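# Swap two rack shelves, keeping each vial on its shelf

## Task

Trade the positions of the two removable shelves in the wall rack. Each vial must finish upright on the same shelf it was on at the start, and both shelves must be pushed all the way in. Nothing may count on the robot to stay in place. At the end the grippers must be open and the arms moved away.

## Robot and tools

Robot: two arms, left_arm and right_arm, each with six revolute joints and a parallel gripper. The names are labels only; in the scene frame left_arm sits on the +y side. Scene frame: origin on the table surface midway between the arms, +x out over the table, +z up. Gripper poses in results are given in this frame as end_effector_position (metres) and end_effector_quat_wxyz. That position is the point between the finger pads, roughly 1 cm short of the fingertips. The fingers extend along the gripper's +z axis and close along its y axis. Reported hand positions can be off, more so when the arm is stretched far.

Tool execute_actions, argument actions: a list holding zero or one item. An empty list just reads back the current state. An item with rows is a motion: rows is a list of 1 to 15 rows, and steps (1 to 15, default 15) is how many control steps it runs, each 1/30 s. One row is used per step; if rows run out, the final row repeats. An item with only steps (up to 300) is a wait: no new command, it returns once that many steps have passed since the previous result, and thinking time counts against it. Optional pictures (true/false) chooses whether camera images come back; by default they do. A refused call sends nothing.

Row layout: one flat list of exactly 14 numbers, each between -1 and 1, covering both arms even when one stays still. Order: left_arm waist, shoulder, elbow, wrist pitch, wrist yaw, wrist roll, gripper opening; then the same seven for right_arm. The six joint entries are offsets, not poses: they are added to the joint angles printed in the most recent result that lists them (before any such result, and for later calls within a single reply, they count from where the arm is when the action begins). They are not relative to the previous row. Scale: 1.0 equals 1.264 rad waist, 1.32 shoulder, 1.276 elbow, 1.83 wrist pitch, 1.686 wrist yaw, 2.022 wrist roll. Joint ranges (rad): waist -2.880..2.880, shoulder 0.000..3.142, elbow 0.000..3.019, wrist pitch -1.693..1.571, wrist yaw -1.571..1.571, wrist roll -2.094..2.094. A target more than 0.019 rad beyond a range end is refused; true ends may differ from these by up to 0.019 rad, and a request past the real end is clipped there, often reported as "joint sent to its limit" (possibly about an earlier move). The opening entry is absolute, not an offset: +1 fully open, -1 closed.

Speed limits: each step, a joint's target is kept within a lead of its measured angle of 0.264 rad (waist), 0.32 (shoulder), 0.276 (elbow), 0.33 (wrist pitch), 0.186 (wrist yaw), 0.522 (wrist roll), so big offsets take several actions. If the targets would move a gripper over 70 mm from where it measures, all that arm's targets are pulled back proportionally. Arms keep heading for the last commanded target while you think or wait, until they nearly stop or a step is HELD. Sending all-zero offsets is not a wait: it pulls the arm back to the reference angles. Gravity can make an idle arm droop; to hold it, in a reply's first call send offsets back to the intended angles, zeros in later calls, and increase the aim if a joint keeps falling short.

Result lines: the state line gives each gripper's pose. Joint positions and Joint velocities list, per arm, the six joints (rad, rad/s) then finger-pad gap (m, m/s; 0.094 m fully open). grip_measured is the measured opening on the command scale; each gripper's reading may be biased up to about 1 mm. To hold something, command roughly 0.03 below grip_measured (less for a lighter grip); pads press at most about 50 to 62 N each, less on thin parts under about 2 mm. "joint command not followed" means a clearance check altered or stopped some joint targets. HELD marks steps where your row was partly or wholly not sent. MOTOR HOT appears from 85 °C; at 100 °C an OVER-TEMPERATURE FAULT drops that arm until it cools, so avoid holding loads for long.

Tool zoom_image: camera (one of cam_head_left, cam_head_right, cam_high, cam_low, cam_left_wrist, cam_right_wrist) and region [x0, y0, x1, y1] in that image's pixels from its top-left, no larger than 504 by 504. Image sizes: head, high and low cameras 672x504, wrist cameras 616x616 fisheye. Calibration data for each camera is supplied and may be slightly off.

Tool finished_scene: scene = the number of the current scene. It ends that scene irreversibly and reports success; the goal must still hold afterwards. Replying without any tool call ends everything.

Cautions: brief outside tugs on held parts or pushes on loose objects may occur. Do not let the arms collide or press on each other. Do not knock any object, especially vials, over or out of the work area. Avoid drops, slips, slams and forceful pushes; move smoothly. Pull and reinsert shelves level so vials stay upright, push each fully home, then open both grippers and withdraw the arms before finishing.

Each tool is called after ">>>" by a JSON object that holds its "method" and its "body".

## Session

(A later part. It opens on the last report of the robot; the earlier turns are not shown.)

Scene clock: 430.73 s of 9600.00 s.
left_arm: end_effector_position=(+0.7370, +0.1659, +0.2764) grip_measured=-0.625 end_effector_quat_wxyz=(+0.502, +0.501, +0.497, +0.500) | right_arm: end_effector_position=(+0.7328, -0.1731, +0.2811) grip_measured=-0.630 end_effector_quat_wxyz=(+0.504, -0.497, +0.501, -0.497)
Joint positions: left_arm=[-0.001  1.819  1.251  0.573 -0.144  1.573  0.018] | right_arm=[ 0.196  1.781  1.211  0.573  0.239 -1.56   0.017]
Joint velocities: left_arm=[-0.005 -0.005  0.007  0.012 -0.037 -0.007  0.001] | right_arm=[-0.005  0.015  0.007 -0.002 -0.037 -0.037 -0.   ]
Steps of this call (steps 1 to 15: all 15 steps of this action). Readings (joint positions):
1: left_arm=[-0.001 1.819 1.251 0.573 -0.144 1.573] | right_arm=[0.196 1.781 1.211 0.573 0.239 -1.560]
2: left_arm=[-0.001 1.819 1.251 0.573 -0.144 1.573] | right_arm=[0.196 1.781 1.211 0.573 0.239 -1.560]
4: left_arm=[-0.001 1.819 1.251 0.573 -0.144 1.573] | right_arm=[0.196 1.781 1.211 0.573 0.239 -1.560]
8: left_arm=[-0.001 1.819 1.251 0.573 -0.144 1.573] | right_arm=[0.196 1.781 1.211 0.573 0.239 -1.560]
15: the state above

>>> {"method": "execute_actions", "body": {"actions": [{"rows":[[0,0,0.03,0,0,0,-0.66,0,0,0.03,0,0,0,-0.665],[0,0,0.025,0,0,0,-0.66,0,0,0.025,0,0,0,-0.665],[0,0,0.025,0,0,0,-0.63,0,0,0.025,0,0,0,-0.63],[0,0,0.025,0,0,0,-0.6,0,0,0.025,0,0,0,-0.6],[0,0,0.025,0,0,0,-0.55,0,0,0.025,0,0,0,-0.55],[0,0,0.025,0,0,0,-0.45,0,0,0.025,0,0,0,-0.45],[0,0,0.025,0,0,0,-0.3,0,0,0.025,0,0,0,-0.3],[0,0,0.025,0,0,0,-0.15,0,0,0.025,0,0,0,-0.15],[0,-0.006,0.015,0.005,0,0,0,0,-0.012,0.015,0.005,0,0,0]]}], "pictures": false}}

>>> {"method": "execute_actions", "body": {"actions": [{"rows":[[-0.005,-0.016,-0.002,0.01,-0.002,0,0,0.006,-0.024,-0.002,0.01,0.003,0,0],[-0.006,-0.024,-0.01,0.012,-0.003,0,0,0.008,-0.032,-0.009,0.012,0.004,0,0],[-0.007,-0.033,-0.022,0.015,-0.004,0,0,0.01,-0.041,-0.021,0.014,0.006,0,0],[-0.008,-0.043,-0.036,0.017,-0.004,0,0,0.012,-0.05,-0.034,0.017,0.007,0,0],[-0.009,-0.052,-0.049,0.02,-0.005,0,0,0.014,-0.059,-0.047,0.019,0.008,0,0],[-0.01,-0.061,-0.063,0.022,-0.006,0,0,0.016,-0.068,-0.061,0.021,0.01,0,0],[-0.011,-0.07,-0.076,0.025,-0.006,0,0,0.018,-0.077,-0.074,0.024,0.011,0,0],[-0.013,-0.08,-0.09,0.028,-0.007,0,0,0.02,-0.086,-0.087,0.026,0.013,0,0],[-0.014,-0.089,-0.103,0.03,-0.007,0,0,0.021,-0.095,-0.1,0.028,0.014,0,0],[-0.015,-0.098,-0.117,0.033,-0.008,0,0,0.023,-0.104,-0.113,0.031,0.015,0,0],[-0.016,-0.107,-0.13,0.035,-0.009,0,0,0.025,-0.113,-0.126,0.033,0.017,0,0],[-0.017,-0.116,-0.144,0.038,-0.009,0,0,0.027,-0.122,-0.139,0.035,0.018,0,0],[-0.018,-0.124,-0.158,0.04,-0.01,0,0,0.029,-0.13,-0.152,0.038,0.02,0,0],[-0.019,-0.131,-0.17,0.043,-0.011,0,0,0.031,-0.137,-0.164,0.04,0.021,0,0],[-0.02,-0.135,-0.181,0.045,-0.011,0,0,0.032,-0.141,-0.175,0.042,0.022,0,0]]}], "pictures": false}}

>>> {"method": "execute_actions", "body": {"actions": [{"steps":20}]}}

Scene clock: 437.70 s of 9600.00 s.
left_arm: end_effector_position=(+0.7370, +0.1659, +0.2764) grip_measured=-0.001 end_effector_quat_wxyz=(+0.502, +0.501, +0.497, +0.500) | right_arm: end_effector_position=(+0.7328, -0.1732, +0.2811) grip_measured=-0.002 end_effector_quat_wxyz=(+0.504, -0.497, +0.502, -0.497)
Joint positions: left_arm=[-0.001  1.819  1.251  0.573 -0.144  1.573  0.047] | right_arm=[ 0.196  1.781  1.211  0.573  0.24  -1.56   0.047]
Joint velocities: left_arm=[-0.015 -0.005 -0.007 -0.007 -0.007 -0.051  0.   ] | right_arm=[-0.015  0.005  0.007 -0.012 -0.007 -0.051  0.001]
Steps of this call (steps 1 to 15: the robot went on to your last target; steps 16 to 90: nothing new was sent; then 3.47 s passed at rest; steps 91 to 105: all 15 steps of this action). Readings (joint positions):
91: left_arm=[-0.001 1.819 1.251 0.573 -0.144 1.573] | right_arm=[0.196 1.781 1.211 0.573 0.239 -1.560]
92: left_arm=[-0.001 1.819 1.251 0.573 -0.144 1.573] | right_arm=[0.196 1.781 1.211 0.573 0.240 -1.560]
94: left_arm=[-0.001 1.819 1.251 0.573 -0.144 1.573] | right_arm=[0.196 1.781 1.211 0.573 0.240 -1.560]
98: left_arm=[-0.001 1.819 1.251 0.573 -0.144 1.573] | right_arm=[0.196 1.781 1.211 0.573 0.240 -1.560]
105: the state above

Scene clock: 438.20 s of 9600.00 s.
left_arm: end_effector_position=(+0.6717, +0.1706, +0.2765) grip_measured=-0.001 end_effector_quat_wxyz=(+0.501, +0.501, +0.498, +0.500) | right_arm: end_effector_position=(+0.6665, -0.1777, +0.2783) grip_measured=-0.002 end_effector_quat_wxyz=(+0.500, -0.498, +0.505, -0.497)
Joint positions: left_arm=[-0.012  1.673  1.047  0.628 -0.158  1.573  0.047] | right_arm=[ 0.221  1.637  1.01   0.622  0.271 -1.56   0.047]
Joint velocities: left_arm=[-0.063 -0.386 -0.398  0.144 -0.081 -0.051  0.001] | right_arm=[ 0.093 -0.366 -0.413  0.134  0.007  0.022 -0.   ]
Steps of this call (steps 1 to 15: all 15 steps of this action). Readings (joint positions):
1: left_arm=[-0.001 1.819 1.251 0.573 -0.144 1.573] | right_arm=[0.196 1.781 1.211 0.573 0.240 -1.560]
2: left_arm=[-0.001 1.818 1.249 0.573 -0.144 1.573] | right_arm=[0.196 1.780 1.209 0.574 0.241 -1.560]
4: left_arm=[-0.001 1.811 1.234 0.579 -0.146 1.573] | right_arm=[0.196 1.772 1.193 0.578 0.245 -1.560]
8: left_arm=[-0.001 1.768 1.165 0.594 -0.150 1.573] | right_arm=[0.200 1.730 1.124 0.592 0.255 -1.560]
15: the state above

Scene clock: 438.87 s of 9600.00 s.
left_arm: end_effector_position=(+0.6618, +0.1687, +0.2809) grip_measured=-0.001 end_effector_quat_wxyz=(+0.505, +0.500, +0.495, +0.501) | right_arm: end_effector_position=(+0.6561, -0.1764, +0.2831) grip_measured=-0.002 end_effector_quat_wxyz=(+0.505, -0.496, +0.502, -0.498)
Joint positions: left_arm=[-0.017  1.648  1.02   0.638 -0.158  1.573  0.047] | right_arm=[ 0.228  1.61   0.983  0.632  0.272 -1.56   0.047]
Joint velocities: left_arm=[-0.005 -0.005 -0.012  0.012 -0.022 -0.066 -0.   ] | right_arm=[-0.005 -0.015  0.002  0.007 -0.022 -0.007 -0.001]
Steps of this call (steps 1 to 20: the robot went on to your last target). Readings (joint positions):
1: left_arm=[-0.014 1.662 1.034 0.632 -0.158 1.573] | right_arm=[0.224 1.625 0.997 0.626 0.272 -1.560]
2: left_arm=[-0.015 1.654 1.025 0.634 -0.158 1.573] | right_arm=[0.226 1.617 0.989 0.628 0.272 -1.560]
4: left_arm=[-0.017 1.648 1.020 0.636 -0.158 1.573] | right_arm=[0.228 1.610 0.983 0.630 0.272 -1.560]
8: left_arm=[-0.017 1.648 1.020 0.638 -0.158 1.573] | right_arm=[0.228 1.610 0.983 0.632 0.272 -1.560]
20: the state above
camera_calibration (this result's frames):
cam_left_wrist: T_world_to_cam=[[0.00338253, 0.0026242, -0.999991, 0.277645], [-0.571741, 0.820434, 0.000219054, 0.247569], [0.820427, 0.571735, 0.0042755, -0.517949], [0, 0, 0, 1]] pos_world=[0.565546, 0.0922868, 0.279803]
cam_right_wrist: T_world_to_cam=[[-0.0106097, -0.0100451, 0.999893, -0.281882], [-0.571926, -0.820181, -0.0143083, 0.241493], [0.820237, -0.572017, 0.00295683, -0.517169], [0, 0, 0, 1]] pos_world=[0.559326, -0.100593, 0.286836]

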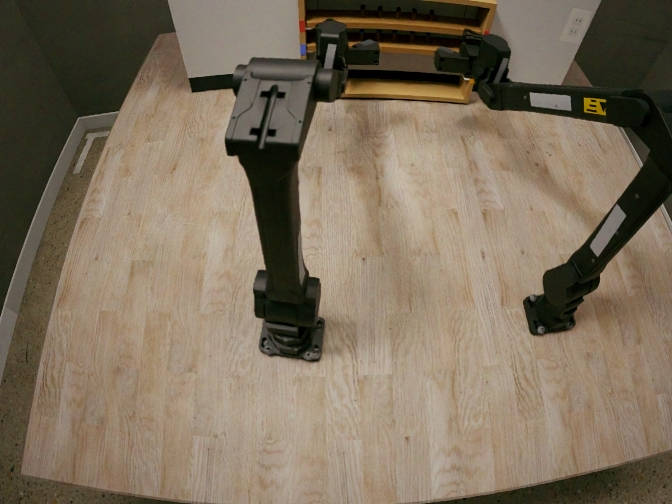

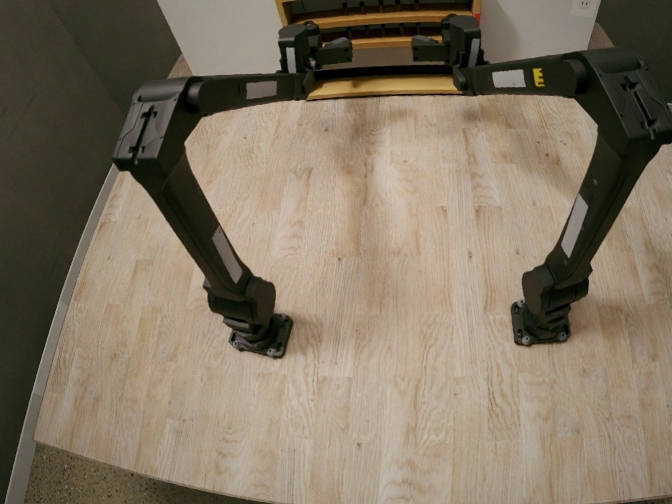

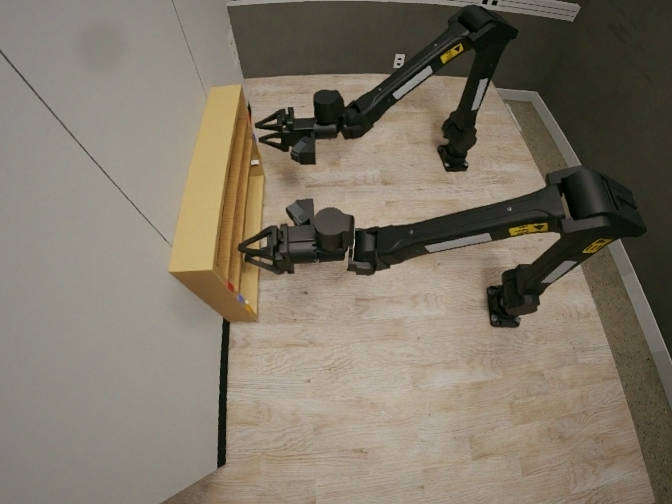

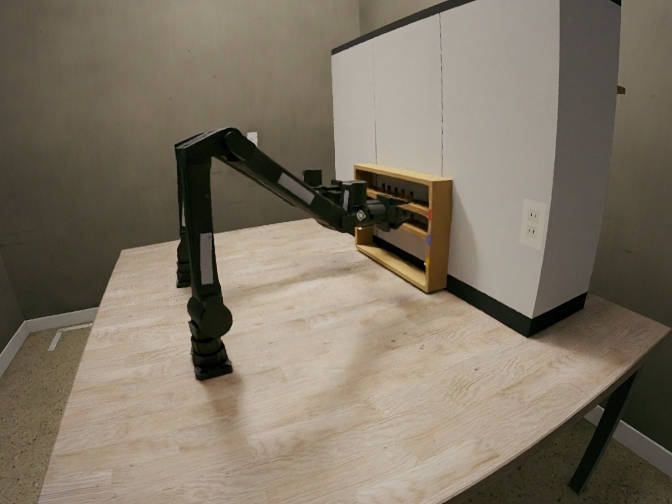

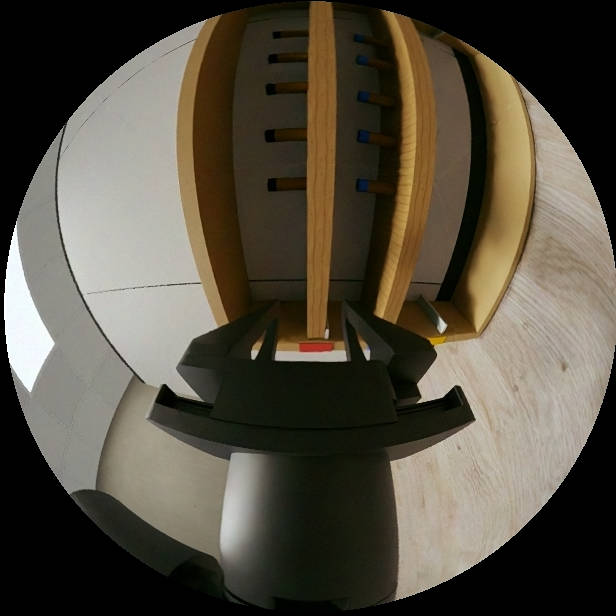

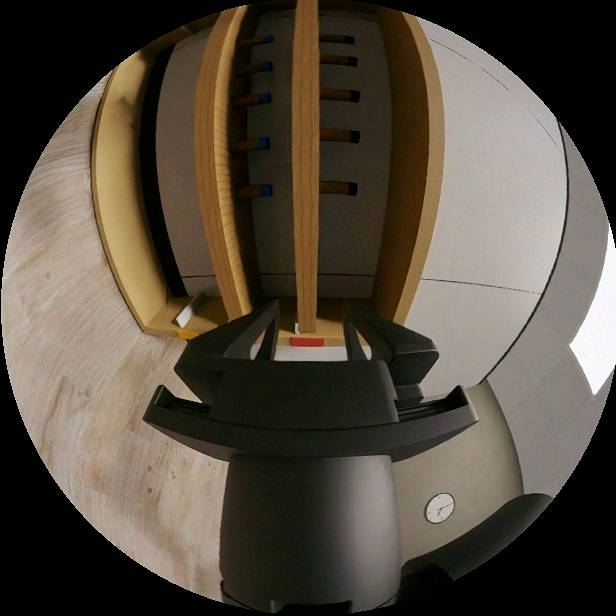

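Looks seated. Move clear.

>>> {"method": "execute_actions", "body": {"actions": [{"rows":[[0,-0.03,-0.01,0,0,0,0,0,-0.03,-0.01,0,0,0,0],[0,-0.06,-0.03,0.01,0,0,0,0,-0.06,-0.03,0.01,0,0,0],[0,-0.09,-0.06,0.02,0,0,0,0,-0.09,-0.06,0.02,0,0,0],[0,-0.12,-0.09,0.03,0,0,0,0,-0.12,-0.09,0.03,0,0,0],[0,-0.15,-0.12,0.03,0,0,0,0,-0.15,-0.12,0.03,0,0,0],[0,-0.18,-0.15,0.03,0,0,0,0,-0.18,-0.15,0.03,0,0,0],[0,-0.21,-0.18,0.03,0,0,0,0,-0.21,-0.18,0.03,0,0,0],[0,-0.24,-0.21,0.03,0,0,0,0,-0.24,-0.21,0.03,0,0,0],[0,-0.27,-0.24,0.03,0,0,0,0,-0.27,-0.24,0.03,0,0,0],[0,-0.3,-0.27,0.03,0,0,0,0,-0.3,-0.27,0.03,0,0,0]]}], "pictures": false}}

>>> {"method": "execute_actions", "body": {"actions": [{"steps":30}], "pictures": false}}

>>> {"method": "finished_scene", "body": {"scene": 1}}

Scene clock: 443.23 s of 9600.00 s.
left_arm: end_effector_position=(+0.5136, +0.1936, +0.3486) grip_measured=-0.001 end_effector_quat_wxyz=(+0.542, +0.459, +0.466, +0.527) | right_arm: end_effector_position=(+0.5117, -0.2169, +0.3346) grip_measured=-0.002 end_effector_quat_wxyz=(+0.540, -0.459, +0.480, -0.517)
Joint positions: left_arm=[-0.017  1.211  0.674  0.683 -0.158  1.573  0.047] | right_arm=[ 0.228  1.181  0.627  0.675  0.272 -1.56   0.047]
Joint velocities: left_arm=[ 0.005 -0.073 -0.007  0.139 -0.037 -0.007 -0.   ] | right_arm=[ 0.005 -0.073  0.007  0.168  0.007 -0.007 -0.   ]
Steps of this call (steps 1 to 15: the robot went on to your last target; steps 16 to 90: nothing new was sent; then 0.87 s passed at rest; steps 91 to 105: all 15 steps of this action). Readings (joint positions):
91: left_arm=[-0.017 1.647 1.019 0.638 -0.158 1.573] | right_arm=[0.228 1.609 0.982 0.632 0.272 -1.560]
92: left_arm=[-0.017 1.641 1.013 0.638 -0.158 1.573] | right_arm=[0.228 1.605 0.975 0.632 0.272 -1.560]
94: left_arm=[-0.017 1.608 0.969 0.649 -0.158 1.573] | right_arm=[0.228 1.574 0.932 0.643 0.272 -1.560]
98: left_arm=[-0.017 1.449 0.813 0.665 -0.158 1.573] | right_arm=[0.228 1.419 0.772 0.659 0.272 -1.560]
105: the state above

Scene clock: 444.23 s of 9600.00 s.
left_arm: end_effector_position=(+0.5227, +0.1921, +0.3263) grip_measured=-0.001 end_effector_quat_wxyz=(+0.531, +0.472, +0.475, +0.519) | right_arm: end_effector_position=(+0.5165, -0.2155, +0.3227) grip_measured=-0.002 end_effector_quat_wxyz=(+0.533, -0.466, +0.485, -0.513)
Joint positions: left_arm=[-0.017  1.257  0.673  0.687 -0.158  1.573  0.047] | right_arm=[ 0.228  1.207  0.627  0.68   0.272 -1.56   0.047]
Joint velocities: left_arm=[-0.015 -0.015 -0.012 -0.012  0.037  0.007  0.001] | right_arm=[-0.015 -0.015  0.002 -0.012 -0.037 -0.037  0.001]
Steps of this call (steps 1 to 30: the robot went on to your last target). Readings (joint positions):
1: left_arm=[-0.017 1.210 0.674 0.687 -0.158 1.573] | right_arm=[0.228 1.181 0.627 0.680 0.272 -1.560]
2: left_arm=[-0.017 1.215 0.674 0.687 -0.158 1.573] | right_arm=[0.228 1.184 0.627 0.680 0.272 -1.560]
4: left_arm=[-0.017 1.230 0.674 0.687 -0.158 1.573] | right_arm=[0.228 1.194 0.627 0.680 0.272 -1.560]
8: left_arm=[-0.017 1.255 0.673 0.687 -0.158 1.573] | right_arm=[0.228 1.207 0.627 0.680 0.272 -1.560]
30: the state above
All arms were judged still, so your last target was given up. Only a new action makes them travel on or press farther. Fingers that are still opening or closing keep moving.

The scene is finished: the task was done.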